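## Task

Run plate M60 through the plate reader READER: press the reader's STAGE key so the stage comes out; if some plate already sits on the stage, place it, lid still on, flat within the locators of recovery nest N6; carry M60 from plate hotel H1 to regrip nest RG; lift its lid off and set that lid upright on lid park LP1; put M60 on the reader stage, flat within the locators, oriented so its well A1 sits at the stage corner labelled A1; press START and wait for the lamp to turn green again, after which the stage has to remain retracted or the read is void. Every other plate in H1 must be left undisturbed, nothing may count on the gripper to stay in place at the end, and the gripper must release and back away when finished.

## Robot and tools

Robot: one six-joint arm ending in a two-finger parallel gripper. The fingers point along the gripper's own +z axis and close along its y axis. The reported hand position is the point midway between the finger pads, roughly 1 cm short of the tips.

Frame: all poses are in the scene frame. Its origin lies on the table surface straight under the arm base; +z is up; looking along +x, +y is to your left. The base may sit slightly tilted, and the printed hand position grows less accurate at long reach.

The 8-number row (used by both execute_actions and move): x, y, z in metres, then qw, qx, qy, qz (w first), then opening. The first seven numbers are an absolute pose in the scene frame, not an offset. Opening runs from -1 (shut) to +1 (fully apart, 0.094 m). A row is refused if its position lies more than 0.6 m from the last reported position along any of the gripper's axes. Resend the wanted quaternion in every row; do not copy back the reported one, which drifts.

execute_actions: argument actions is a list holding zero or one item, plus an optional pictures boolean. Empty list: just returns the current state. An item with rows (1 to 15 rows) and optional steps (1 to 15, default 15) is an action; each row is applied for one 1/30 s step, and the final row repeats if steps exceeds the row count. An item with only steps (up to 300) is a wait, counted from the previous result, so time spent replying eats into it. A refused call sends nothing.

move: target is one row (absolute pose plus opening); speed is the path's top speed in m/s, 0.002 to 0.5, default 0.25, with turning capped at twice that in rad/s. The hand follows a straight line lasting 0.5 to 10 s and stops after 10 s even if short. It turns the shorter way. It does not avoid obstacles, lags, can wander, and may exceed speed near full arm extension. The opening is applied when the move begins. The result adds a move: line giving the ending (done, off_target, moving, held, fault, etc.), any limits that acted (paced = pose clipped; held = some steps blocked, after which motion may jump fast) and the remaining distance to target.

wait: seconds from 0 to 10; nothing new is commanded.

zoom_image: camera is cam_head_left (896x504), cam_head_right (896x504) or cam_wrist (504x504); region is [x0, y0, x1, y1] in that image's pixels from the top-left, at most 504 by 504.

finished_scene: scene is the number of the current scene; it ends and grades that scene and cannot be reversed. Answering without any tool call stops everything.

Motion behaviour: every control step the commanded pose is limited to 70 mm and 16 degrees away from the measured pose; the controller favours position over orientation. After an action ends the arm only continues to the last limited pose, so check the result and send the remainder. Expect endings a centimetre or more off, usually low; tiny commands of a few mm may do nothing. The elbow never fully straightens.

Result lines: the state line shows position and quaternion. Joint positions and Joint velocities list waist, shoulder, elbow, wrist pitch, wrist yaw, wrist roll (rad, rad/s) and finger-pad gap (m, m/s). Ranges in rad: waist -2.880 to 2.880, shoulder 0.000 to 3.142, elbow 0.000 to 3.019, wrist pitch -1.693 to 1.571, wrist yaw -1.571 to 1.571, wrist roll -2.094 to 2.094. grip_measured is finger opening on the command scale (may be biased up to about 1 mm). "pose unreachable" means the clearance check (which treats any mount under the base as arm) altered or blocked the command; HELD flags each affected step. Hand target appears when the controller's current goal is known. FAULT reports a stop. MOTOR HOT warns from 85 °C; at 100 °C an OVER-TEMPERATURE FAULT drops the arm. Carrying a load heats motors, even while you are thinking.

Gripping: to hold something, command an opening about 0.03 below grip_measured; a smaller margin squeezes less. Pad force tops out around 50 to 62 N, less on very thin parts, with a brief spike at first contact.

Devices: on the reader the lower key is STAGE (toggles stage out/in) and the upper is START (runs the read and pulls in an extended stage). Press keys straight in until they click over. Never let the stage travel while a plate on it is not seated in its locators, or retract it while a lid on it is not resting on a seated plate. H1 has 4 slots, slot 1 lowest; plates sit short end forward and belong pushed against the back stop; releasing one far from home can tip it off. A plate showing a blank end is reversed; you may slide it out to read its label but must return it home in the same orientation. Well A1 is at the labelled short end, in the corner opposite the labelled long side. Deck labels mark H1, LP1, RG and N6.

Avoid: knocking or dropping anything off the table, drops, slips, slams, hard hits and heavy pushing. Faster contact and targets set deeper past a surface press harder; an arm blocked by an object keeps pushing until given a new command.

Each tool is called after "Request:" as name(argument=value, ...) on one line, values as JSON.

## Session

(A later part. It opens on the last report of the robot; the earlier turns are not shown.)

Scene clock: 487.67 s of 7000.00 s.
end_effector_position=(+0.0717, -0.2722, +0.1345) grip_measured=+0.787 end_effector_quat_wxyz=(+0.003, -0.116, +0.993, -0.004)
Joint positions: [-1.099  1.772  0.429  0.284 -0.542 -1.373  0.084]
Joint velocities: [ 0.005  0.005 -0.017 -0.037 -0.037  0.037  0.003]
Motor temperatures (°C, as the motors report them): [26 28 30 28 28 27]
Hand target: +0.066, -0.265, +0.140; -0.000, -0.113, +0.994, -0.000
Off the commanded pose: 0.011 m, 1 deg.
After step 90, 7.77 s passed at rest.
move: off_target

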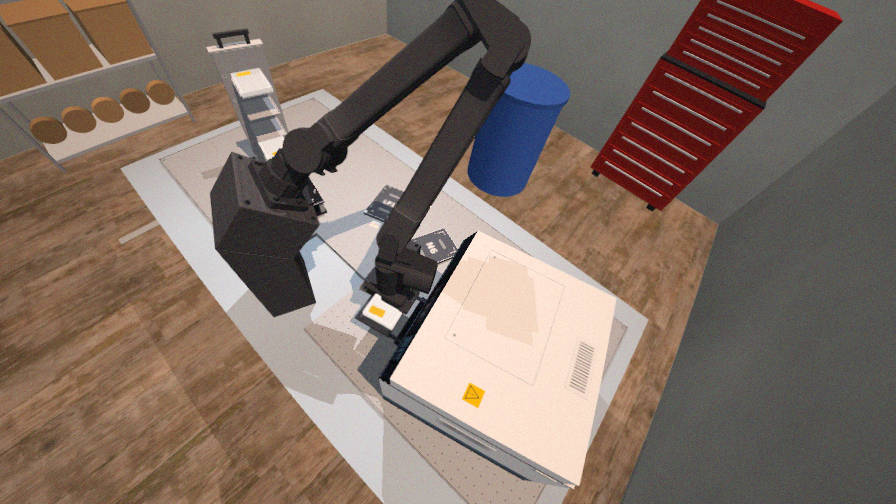

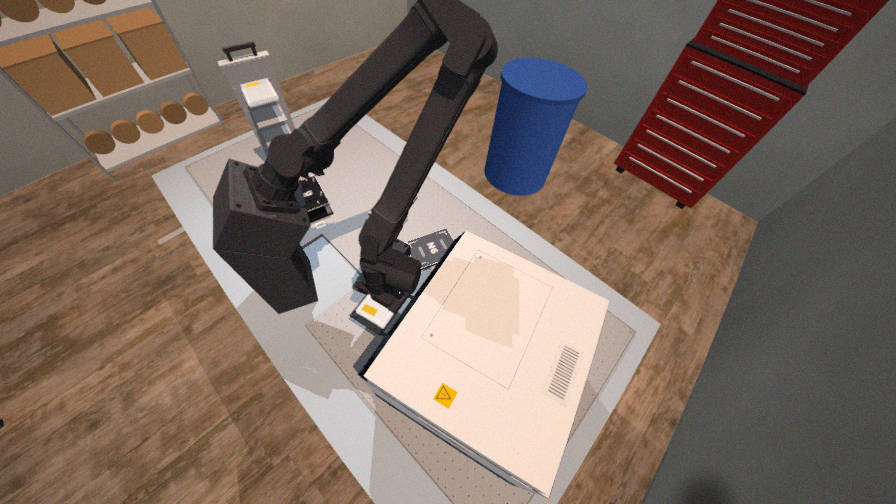

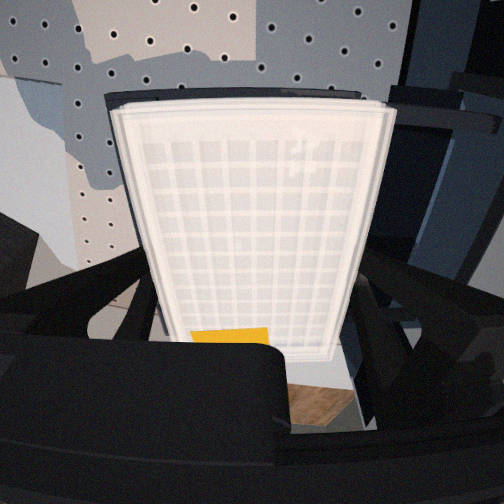

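Request:
move(target=[0.07, -0.26, 0.22, 0, 0.113, -0.994, 0, 0.755], speed=0.06)

Request:
zoom_image(camera="cam_head_right", region=[300, 200, 480, 360])

Scene clock: 509.97 s of 7000.00 s.
end_effector_position=(+0.0728, -0.2613, +0.2194) grip_measured=+0.787 end_effector_quat_wxyz=(+0.001, -0.112, +0.994, -0.001)
Joint positions: [-1.256  1.414  0.353 -0.099 -0.608 -1.536  0.084]
Joint velocities: [-0.015 -0.005 -0.007 -0.022  0.066 -0.007 -0.001]
Motor temperatures (°C, as the motors report them): [26 28 30 28 28 27]
Hand target: +0.070, -0.260, +0.222; -0.000, -0.113, +0.994, -0.000
Off the commanded pose: 0.003 m, 0 deg.
After step 90, 17.57 s passed at rest.
move: done

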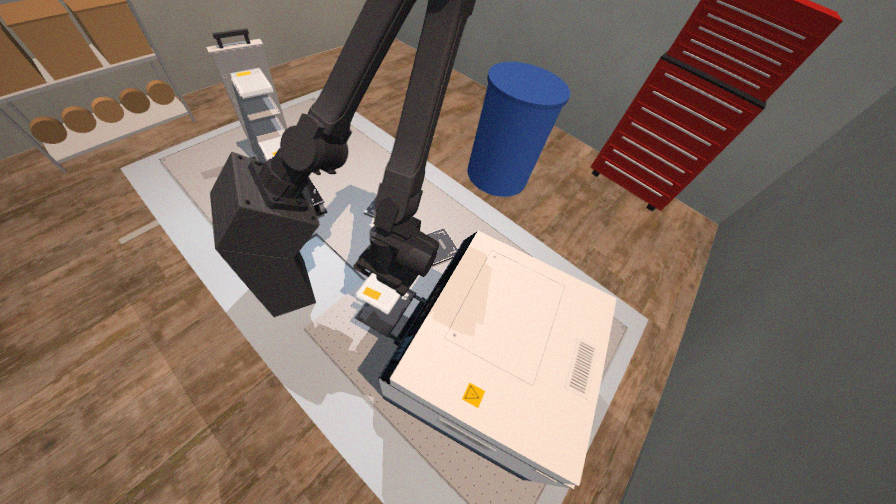

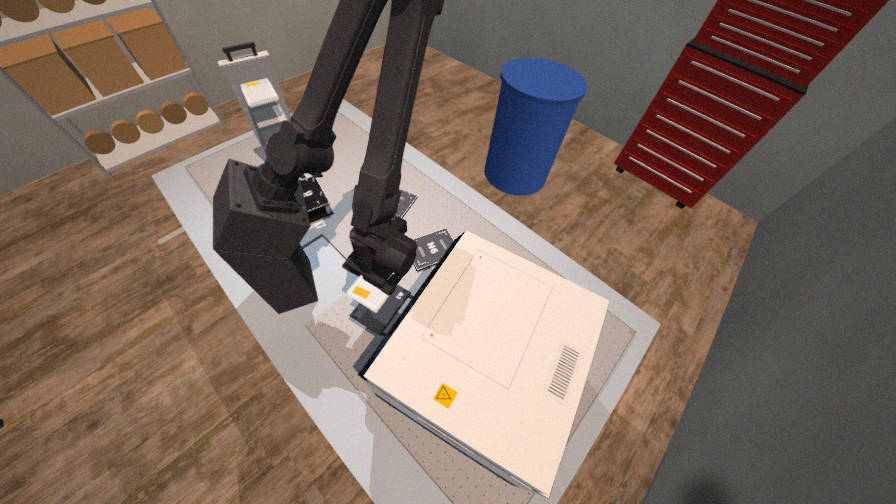

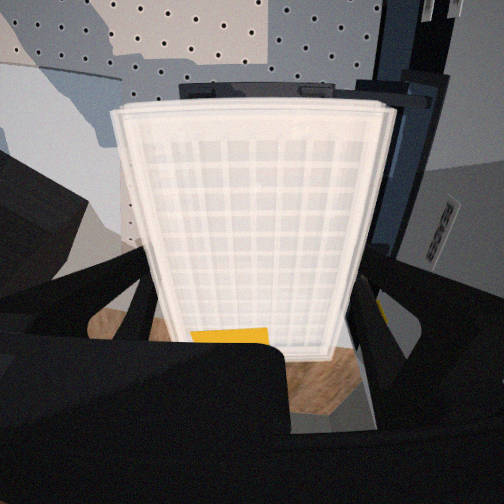

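Region (300, 200, 480, 360) of cam_head_right's 896x504 image, scaled by 2.800, with more detail than that image has.

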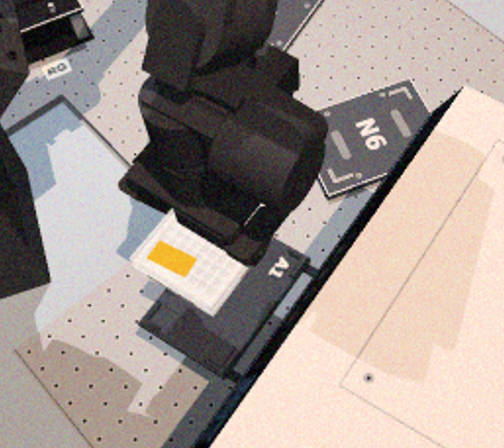

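Request:
move(target=[0.35, -0.214, 0.2, 0, -0.165, -0.986, 0, 0.755], speed=0.15)

Scene clock: 525.53 s of 7000.00 s.
end_effector_position=(+0.3509, -0.2100, +0.2035) grip_measured=+0.787 end_effector_quat_wxyz=(+0.004, +0.160, +0.987, +0.001)
Joint positions: [-0.397  1.174  0.645 -0.327 -0.131 -0.216  0.084]
Joint velocities: [-0.005 -0.024  0.007  0.012  0.007  0.081 -0.001]
Motor temperatures (°C, as the motors report them): [26 28 30 28 28 27]
Hand target: +0.354, -0.211, +0.202; +0.001, +0.166, +0.986, +0.002
Off the commanded pose: 0.005 m, 1 deg.
After step 90, 10.10 s passed at rest.
move: done

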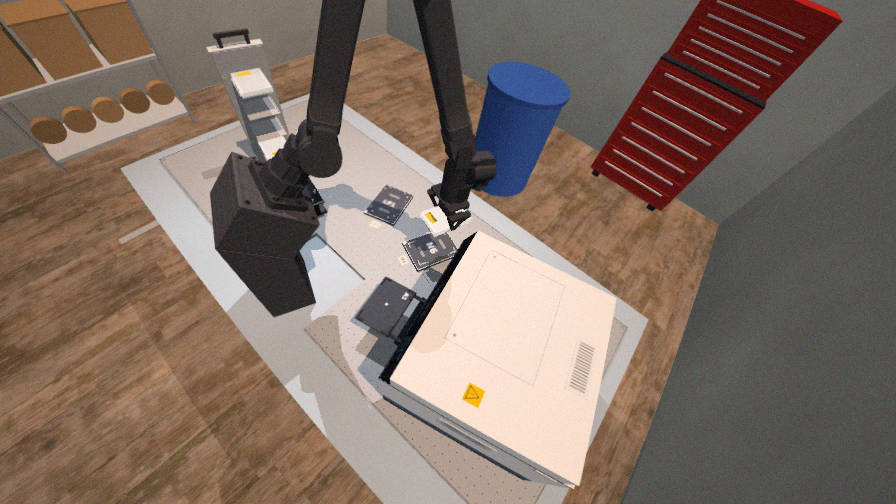

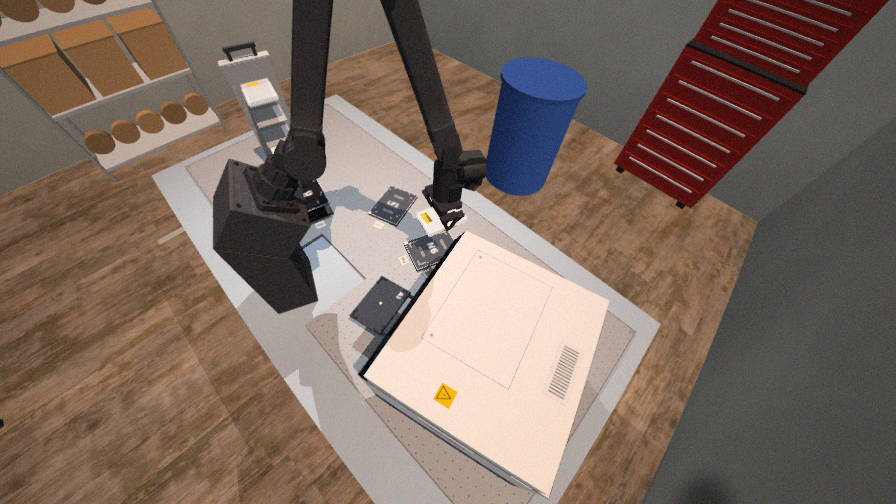

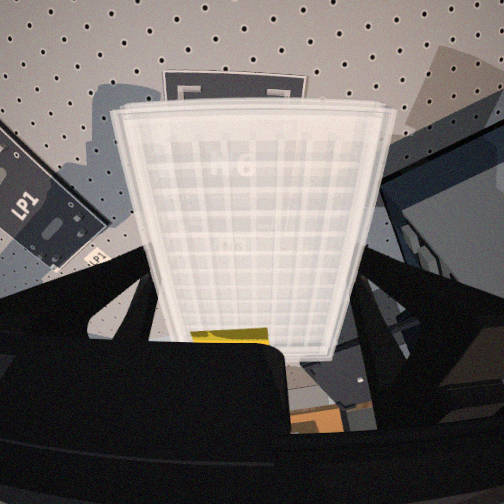

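Request:
move(target=[0.342, -0.192, 0.1, 0, -0.15, -0.989, 0, 0.755], speed=0.08)

Scene clock: 542.20 s of 7000.00 s.
end_effector_position=(+0.3364, -0.1938, +0.0996) grip_measured=+0.787 end_effector_quat_wxyz=(-0.007, +0.148, +0.989, +0.001)
Joint positions: [-0.34   1.52   0.67  -0.022 -0.085 -0.198  0.084]
Joint velocities: [-0.005 -0.005  0.007  0.007  0.007 -0.007 -0.   ]
Motor temperatures (°C, as the motors report them): [26 28 30 28 28 27]
Hand target: +0.343, -0.193, +0.098; -0.000, +0.150, +0.989, +0.000
Off the commanded pose: 0.006 m, 1 deg.
After step 90, 12.00 s passed at rest.
move: done

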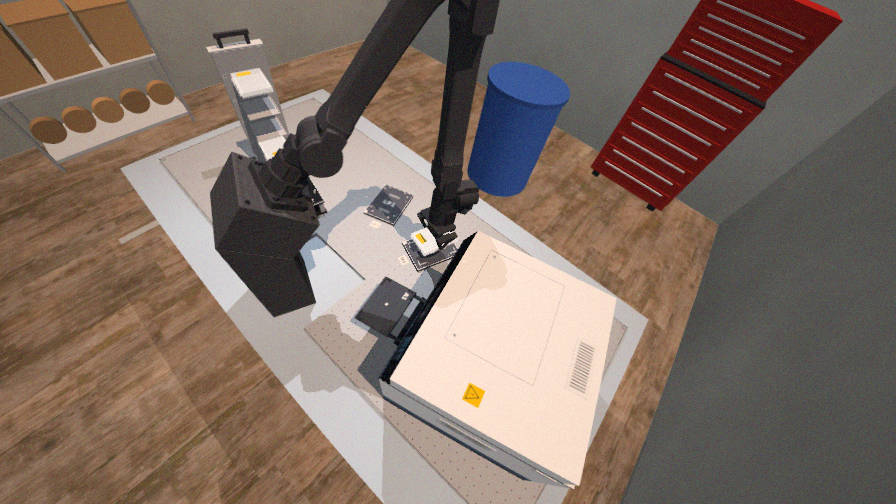

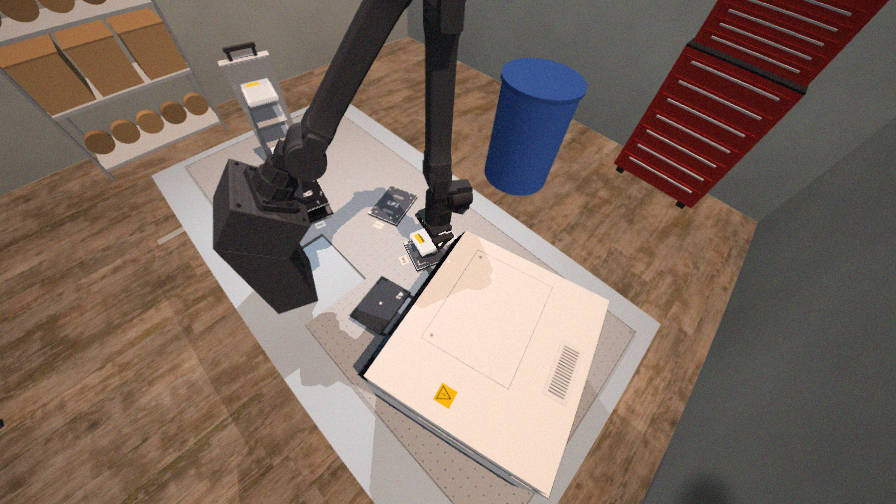

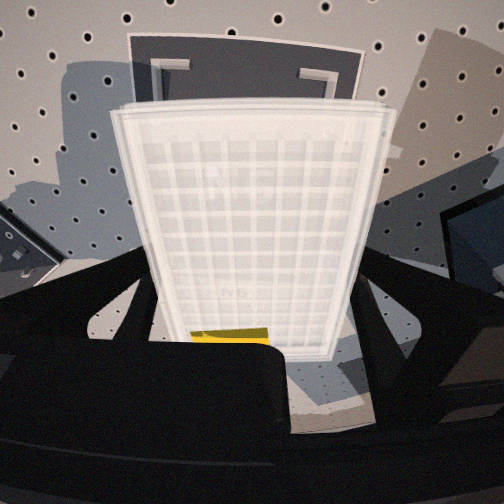

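Request:
move(target=[0.343, -0.187, 0.055, 0, -0.182, -0.983, 0, 0.755], speed=0.04)

Scene clock: 557.27 s of 7000.00 s.
end_effector_position=(+0.3390, -0.1898, +0.0574) grip_measured=+0.787 end_effector_quat_wxyz=(-0.004, +0.179, +0.984, -0.000)
Joint positions: [-0.319  1.661  0.722  0.074 -0.072 -0.119  0.084]
Joint velocities: [ 0.005  0.015 -0.007  0.022 -0.051  0.037 -0.001]
Motor temperatures (°C, as the motors report them): [26 29 30 28 28 27]
Hand target: +0.343, -0.187, +0.054; +0.000, +0.182, +0.983, +0.000
Off the commanded pose: 0.005 m, 1 deg.
After step 90, 10.63 s passed at rest.
move: done

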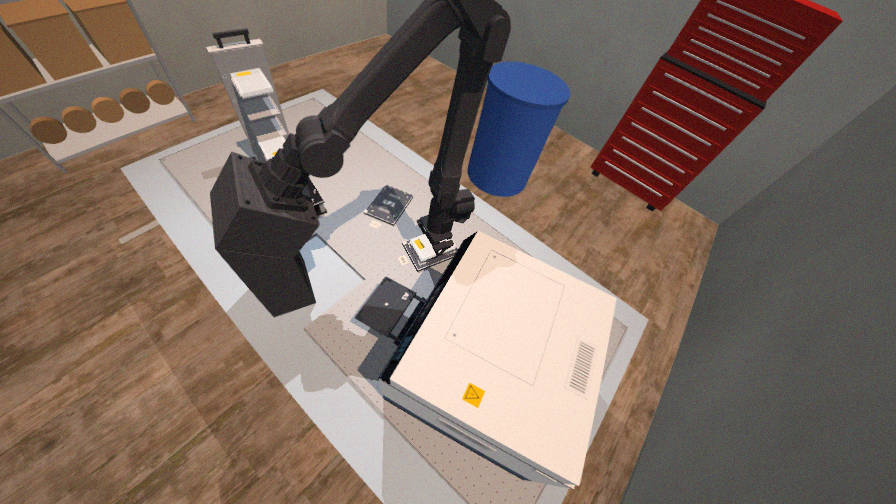

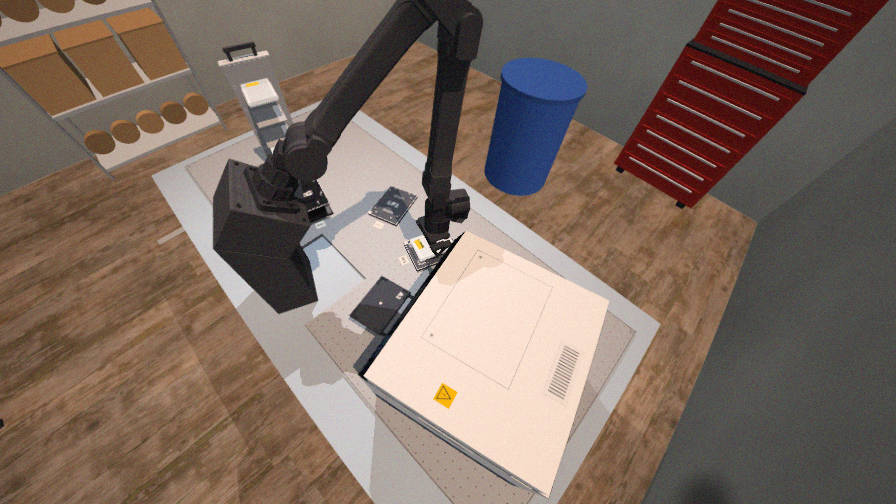

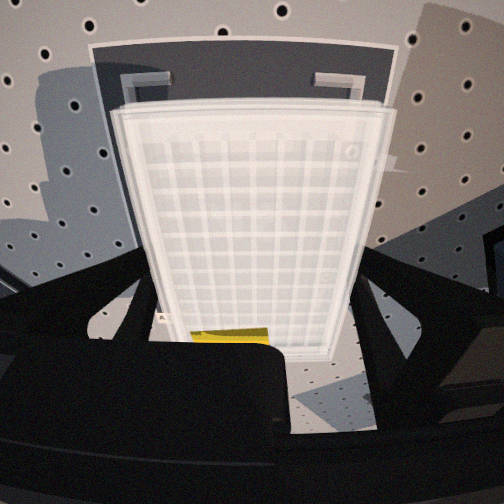

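Request:
move(target=[0.344, -0.183, 0.035, 0, -0.182, -0.983, 0, 0.755], speed=0.02)

Scene clock: 568.23 s of 7000.00 s.
end_effector_position=(+0.3406, -0.1865, +0.0385) grip_measured=+0.787 end_effector_quat_wxyz=(-0.004, +0.180, +0.984, -0.001)
Joint positions: [-0.306  1.722  0.749  0.11  -0.063 -0.108  0.084]
Joint velocities: [ 0.005 -0.005 -0.007 -0.007  0.022 -0.037 -0.001]
Motor temperatures (°C, as the motors report them): [26 29 30 28 28 27]
Hand target: +0.344, -0.183, +0.035; -0.000, +0.182, +0.983, +0.000
Off the commanded pose: 0.006 m, 1 deg.
After step 90, 6.50 s passed at rest.
move: done

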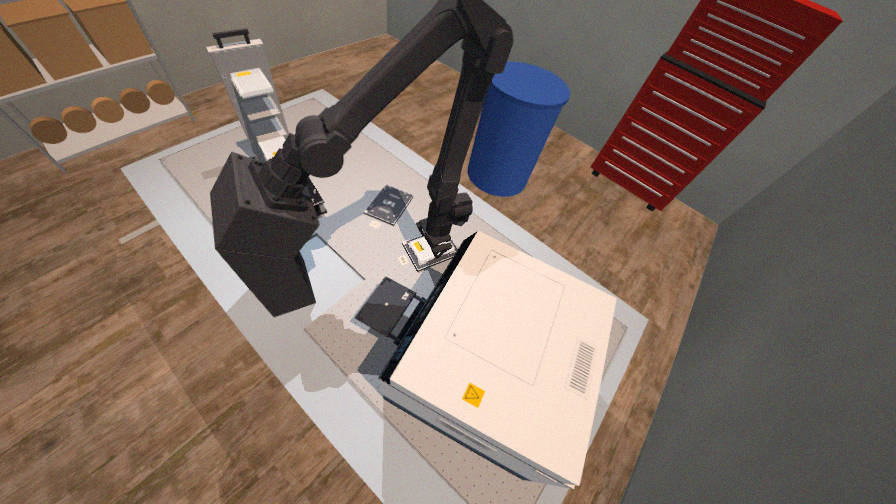

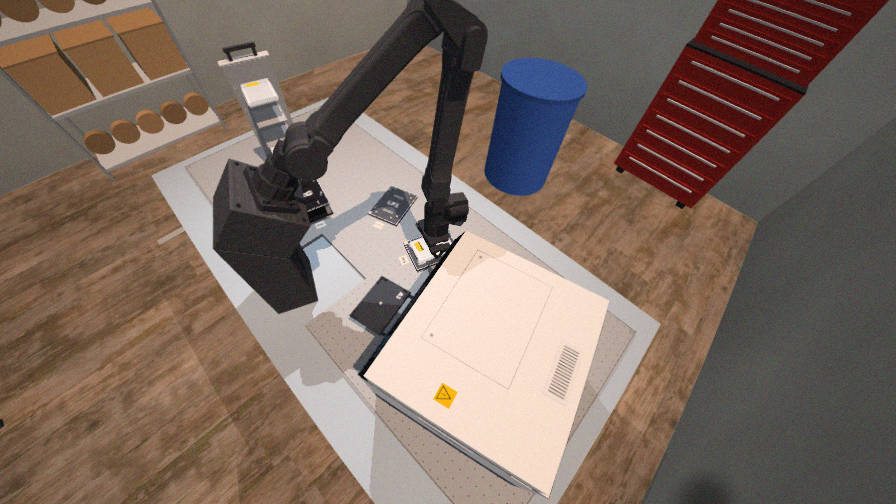

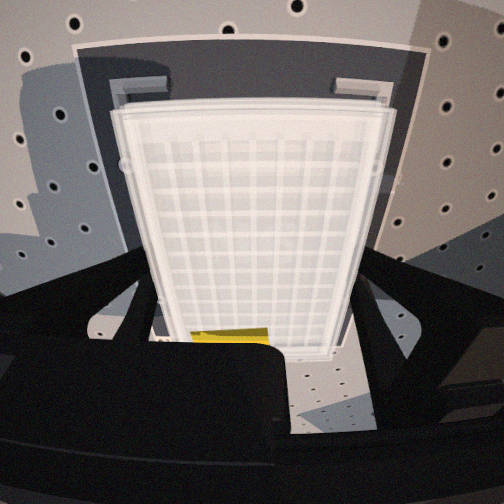

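Request:
move(target=[0.345, -0.183, 0.012, 0, -0.182, -0.983, 0, 0.755], speed=0.01)

Scene clock: 576.73 s of 7000.00 s.
end_effector_position=(+0.3421, -0.1860, +0.0353) grip_measured=+0.787 end_effector_quat_wxyz=(-0.001, +0.185, +0.983, -0.001)
Joint positions: [-0.304  1.732  0.753  0.121 -0.063 -0.095  0.084]
Joint velocities: [-0.015 -0.005 -0.007 -0.002 -0.022  0.037 -0.   ]
Motor temperatures (°C, as the motors report them): [26 29 30 28 28 27]
Hand target: +0.344, -0.182, +0.014; -0.000, +0.182, +0.983, +0.000
Off the commanded pose: 0.024 m, 0 deg.
After step 90, 2.57 s passed at rest.
move: off_target

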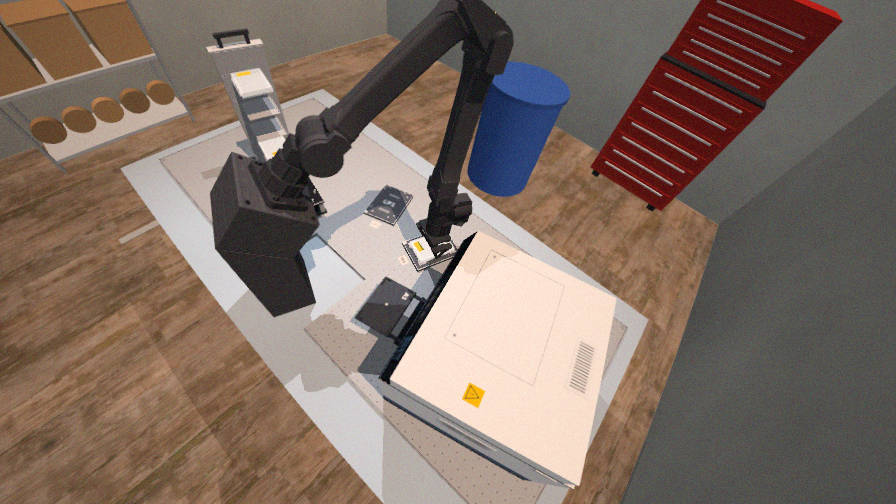

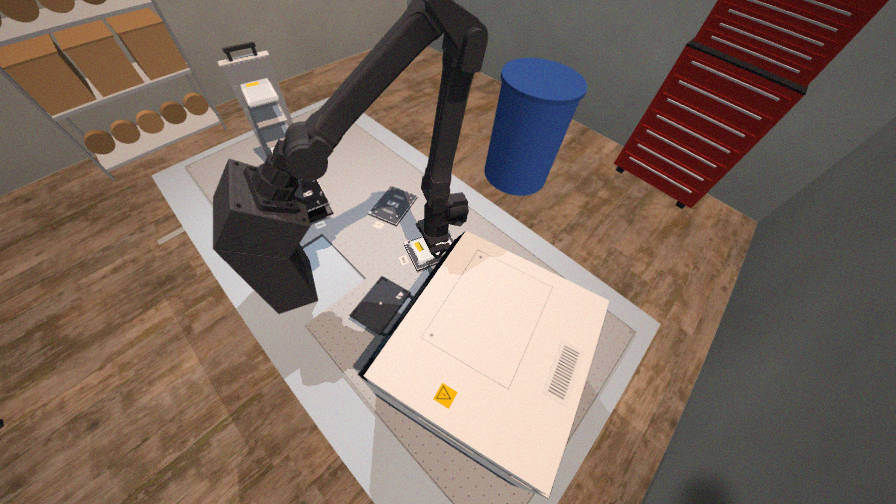

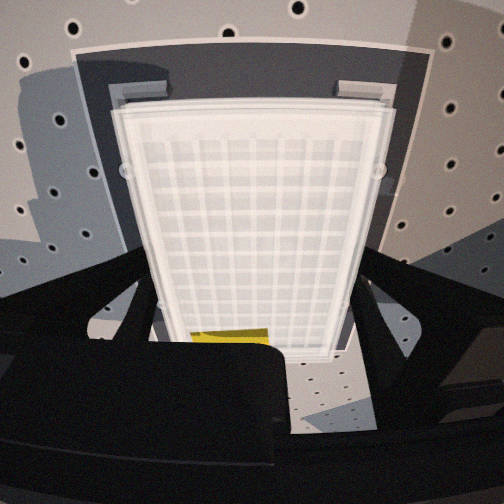

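Request:
execute_actions(actions=[])

Scene clock: 581.57 s of 7000.00 s.
end_effector_position=(+0.3421, -0.1860, +0.0353) grip_measured=+0.787 end_effector_quat_wxyz=(-0.001, +0.185, +0.983, -0.001)
Joint positions: [-0.304  1.732  0.753  0.121 -0.063 -0.095  0.084]
Joint velocities: [-0.005 -0.015 -0.002 -0.017  0.007 -0.095 -0.   ]
Motor temperatures (°C, as the motors report them): [26 29 30 29 28 27]
Hand target: +0.344, -0.182, +0.014; -0.000, +0.182, +0.983, +0.000
Off the commanded pose: 0.024 m, 0 deg.
Steps of this call (steps 1 to 90: nothing new was sent; then 1.83 s passed at rest). Readings (end_effector_position):
1: (+0.3421, -0.1860, +0.0353)
2: (+0.3421, -0.1860, +0.0353)
4: (+0.3421, -0.1860, +0.0353)
8: (+0.3421, -0.1860, +0.0353)
90: the state above

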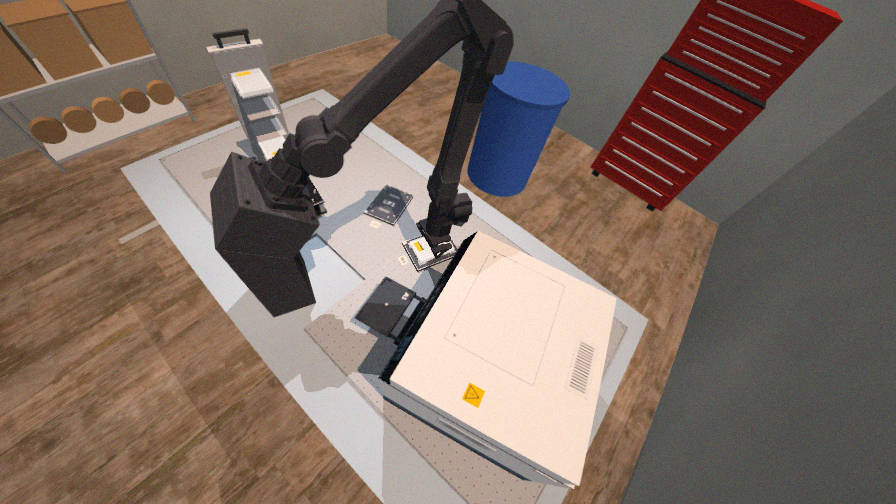

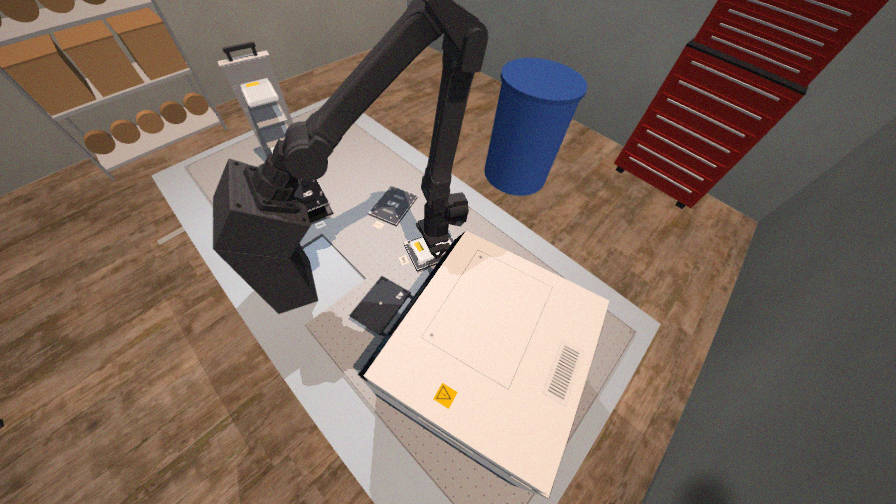

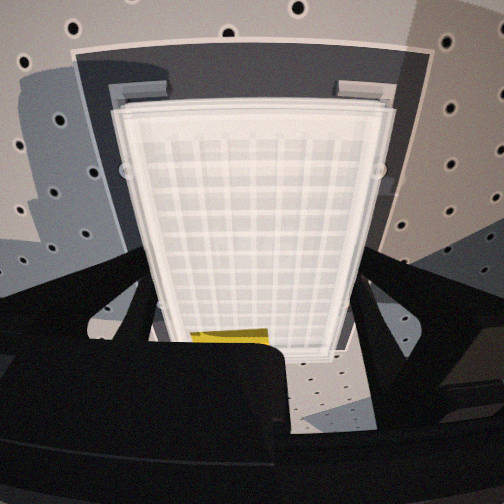

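Request:
zoom_image(camera="cam_head_left", region=[390, 210, 480, 285])

Request:
zoom_image(camera="cam_wrist", region=[90, 60, 420, 200])

Region (390, 210, 480, 285) of cam_head_left's 896x504 image, scaled by 5.600, with more detail than that image has.

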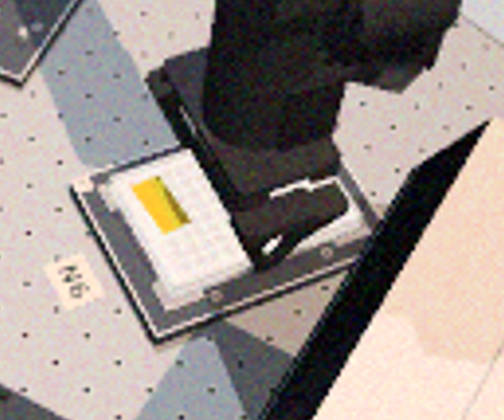

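Region (90, 60, 420, 200) of cam_wrist's 504x504 image, scaled by 1.527, with more detail than that image has; it fills the top 214 rows of this view, and the rest is white.

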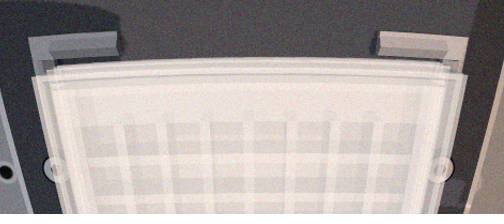

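Request:
move(target=[0.351, -0.186, 0.04, 0, -0.182, -0.983, 0, 0.755], speed=0.02)

Request:
move(target=[0.351, -0.186, 0.015, 0, -0.182, -0.983, 0, 0.755], speed=0.01)

Scene clock: 595.37 s of 7000.00 s.
end_effector_position=(+0.3424, -0.1858, +0.0366) grip_measured=+0.787 end_effector_quat_wxyz=(-0.005, +0.185, +0.983, +0.001)
Joint positions: [-0.303  1.727  0.757  0.103 -0.063 -0.095  0.084]
Joint velocities: [-0.005 -0.005  0.007  0.017  0.037 -0.066  0.001]
Motor temperatures (°C, as the motors report them): [26 29 30 29 28 27]
Hand target: +0.351, -0.186, +0.040; -0.000, +0.182, +0.983, +0.000
Off the commanded pose: 0.009 m, 1 deg.
After step 90, 10.07 s passed at rest.
move: done

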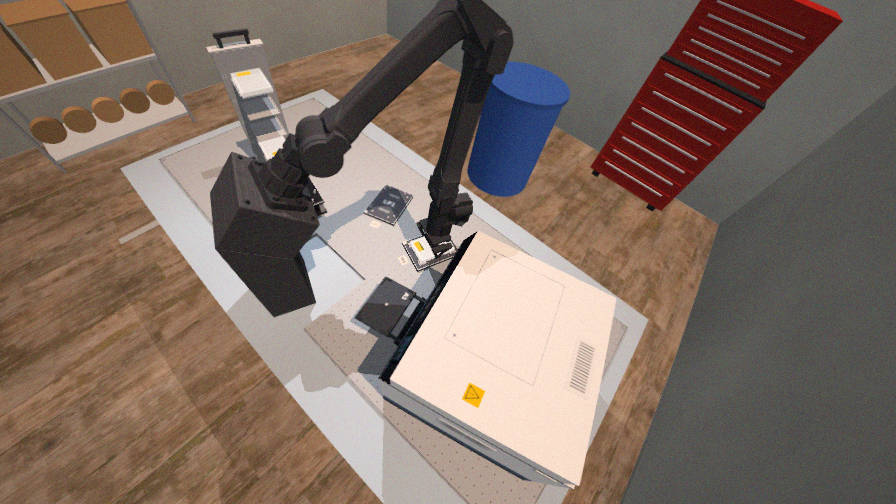

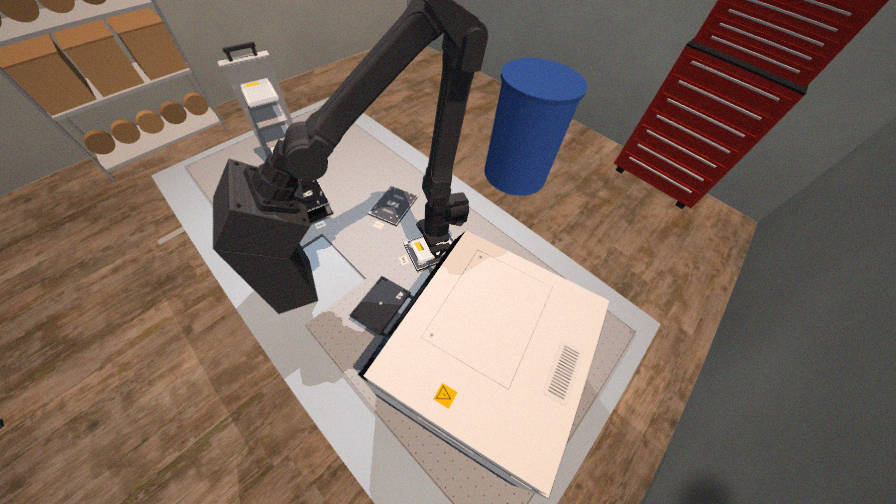

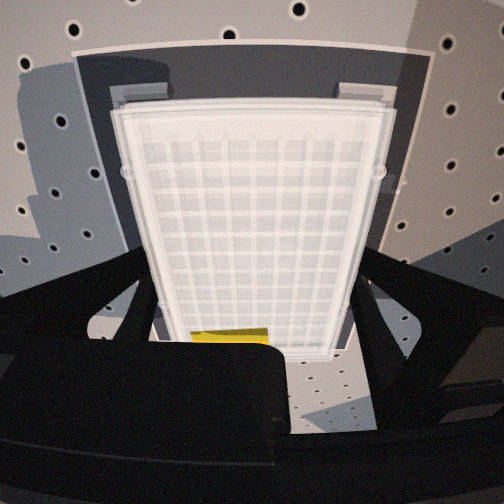

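Scene clock: 597.90 s of 7000.00 s.
end_effector_position=(+0.3432, -0.1859, +0.0347) grip_measured=+0.787 end_effector_quat_wxyz=(-0.005, +0.187, +0.982, +0.001)
Joint positions: [-0.302  1.733  0.762  0.104 -0.063 -0.091  0.084]
Joint velocities: [-0.005  0.015  0.002 -0.027  0.007  0.037 -0.   ]
Motor temperatures (°C, as the motors report them): [26 29 30 29 28 27]
Hand target: +0.351, -0.186, +0.016; +0.000, +0.182, +0.983, +0.000
Off the commanded pose: 0.021 m, 1 deg.
move: off_target

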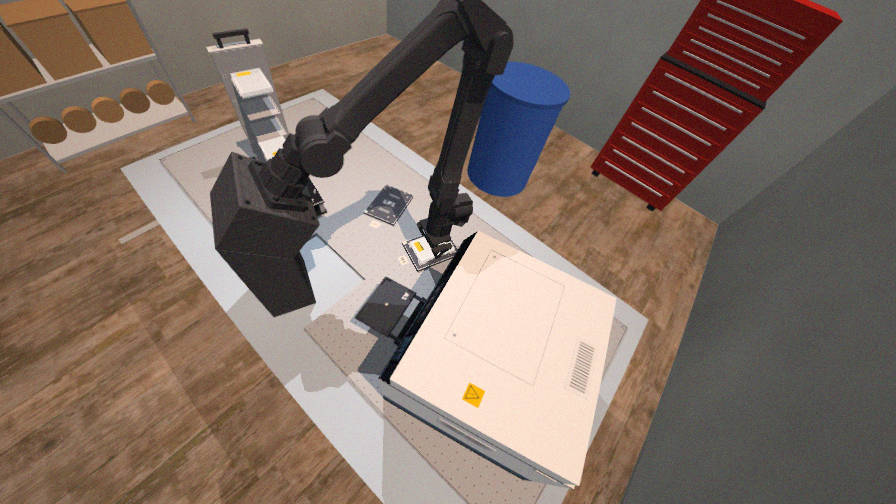

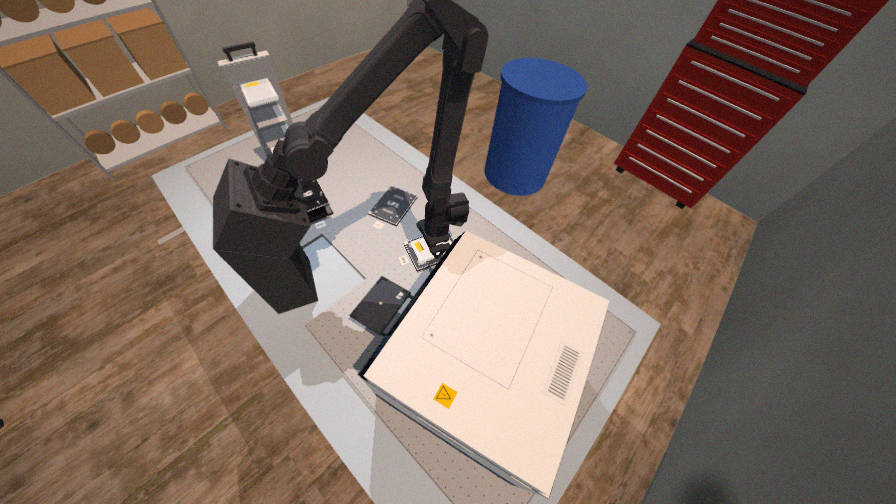

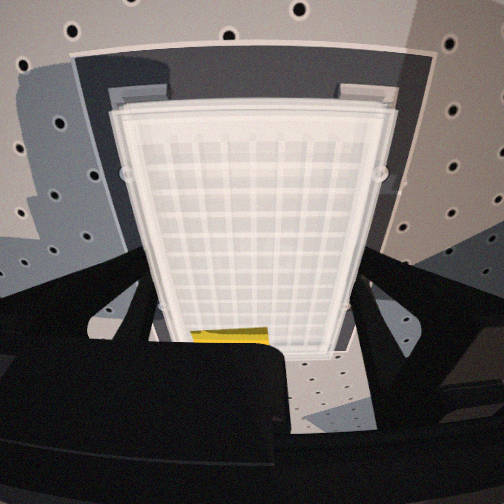

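Request:
zoom_image(camera="cam_head_right", region=[395, 220, 465, 280])

Region (395, 220, 465, 280) of cam_head_right's 896x504 image, scaled by 7.200, with more detail than that image has; it fills the top 432 rows of this view, and the rest is white.

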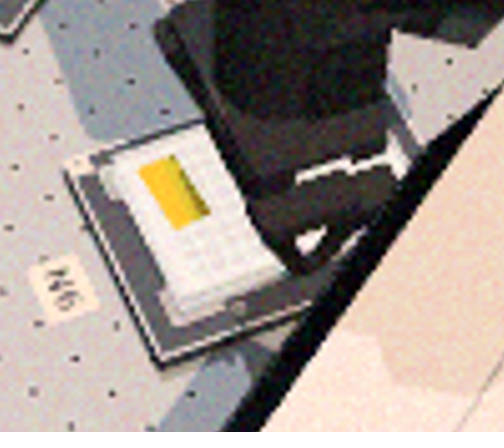

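Request:
move(target=[0.356, -0.188, 0.048, 0, -0.182, -0.983, 0, 0.755], speed=0.03)

Scene clock: 618.93 s of 7000.00 s.
end_effector_position=(+0.3503, -0.1887, +0.0453) grip_measured=+0.787 end_effector_quat_wxyz=(-0.002, +0.186, +0.982, -0.000)
Joint positions: [-0.302  1.697  0.76   0.076 -0.063 -0.091  0.084]
Joint velocities: [-0.005  0.005 -0.017  0.002 -0.037 -0.081  0.002]
Motor temperatures (°C, as the motors report them): [26 29 30 29 28 27]
Hand target: +0.356, -0.188, +0.048; +0.000, +0.182, +0.983, +0.000
Off the commanded pose: 0.006 m, 1 deg.
After step 90, 17.07 s passed at rest.
move: done

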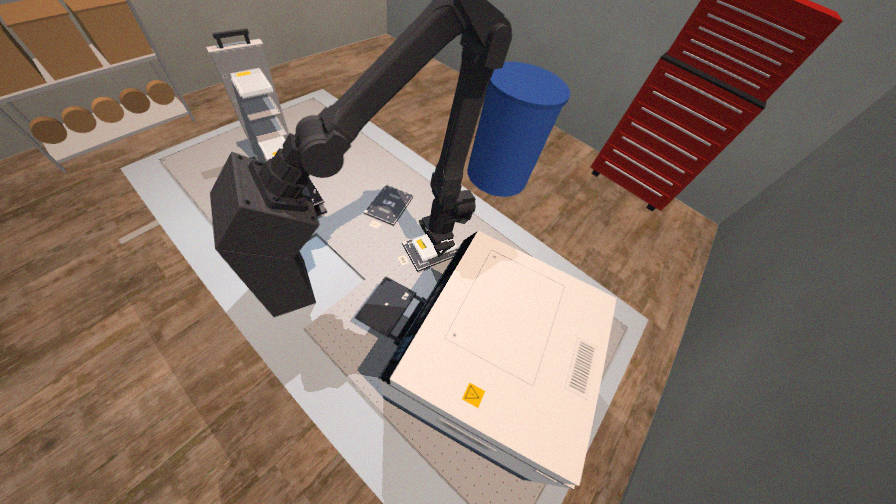

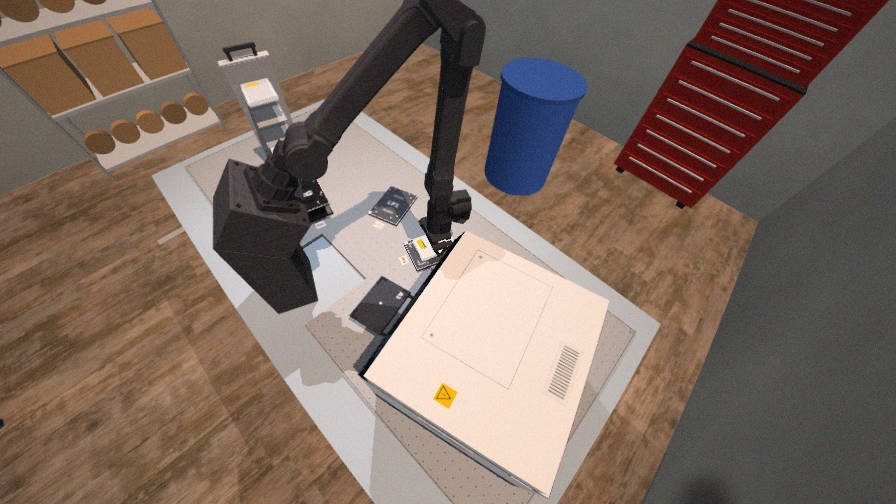

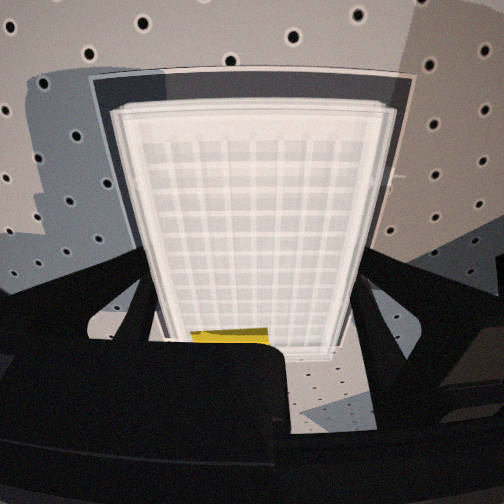

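Request:
move(target=[0.337, -0.182, 0.046, 0, -0.182, -0.983, 0, 0.755], speed=0.03)

Scene clock: 629.87 s of 7000.00 s.
end_effector_position=(+0.3405, -0.1837, +0.0464) grip_measured=+0.787 end_effector_quat_wxyz=(-0.000, +0.186, +0.983, -0.001)
Joint positions: [-0.302  1.697  0.729  0.112 -0.063 -0.091  0.084]
Joint velocities: [-0.005 -0.005 -0.012  0.017  0.066 -0.007  0.001]
Motor temperatures (°C, as the motors report them): [26 29 30 29 28 27]
Hand target: +0.337, -0.182, +0.046; -0.000, +0.182, +0.983, +0.000
Off the commanded pose: 0.004 m, 0 deg.
After step 90, 7.17 s passed at rest.
move: done

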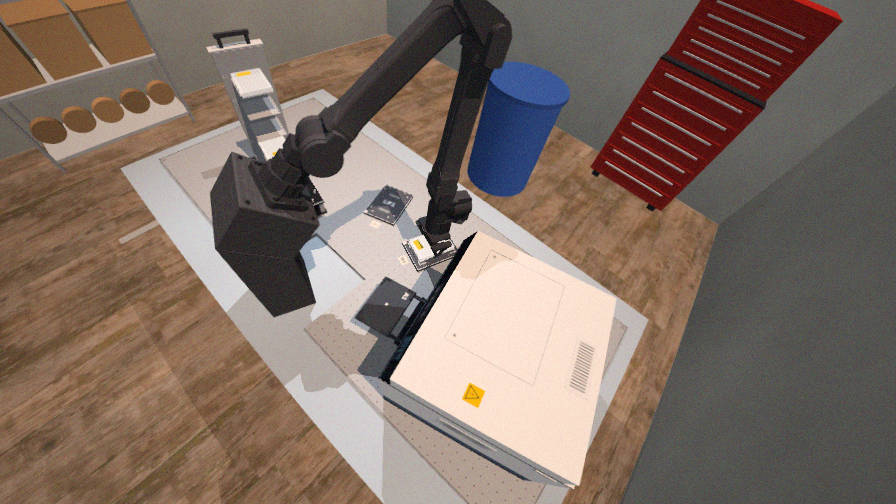

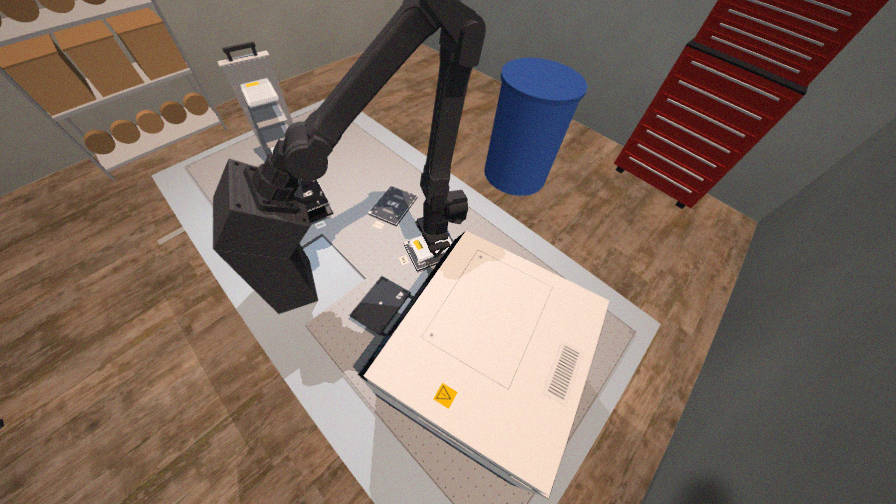

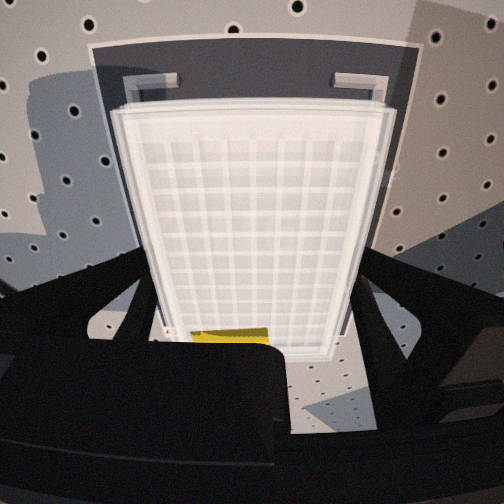

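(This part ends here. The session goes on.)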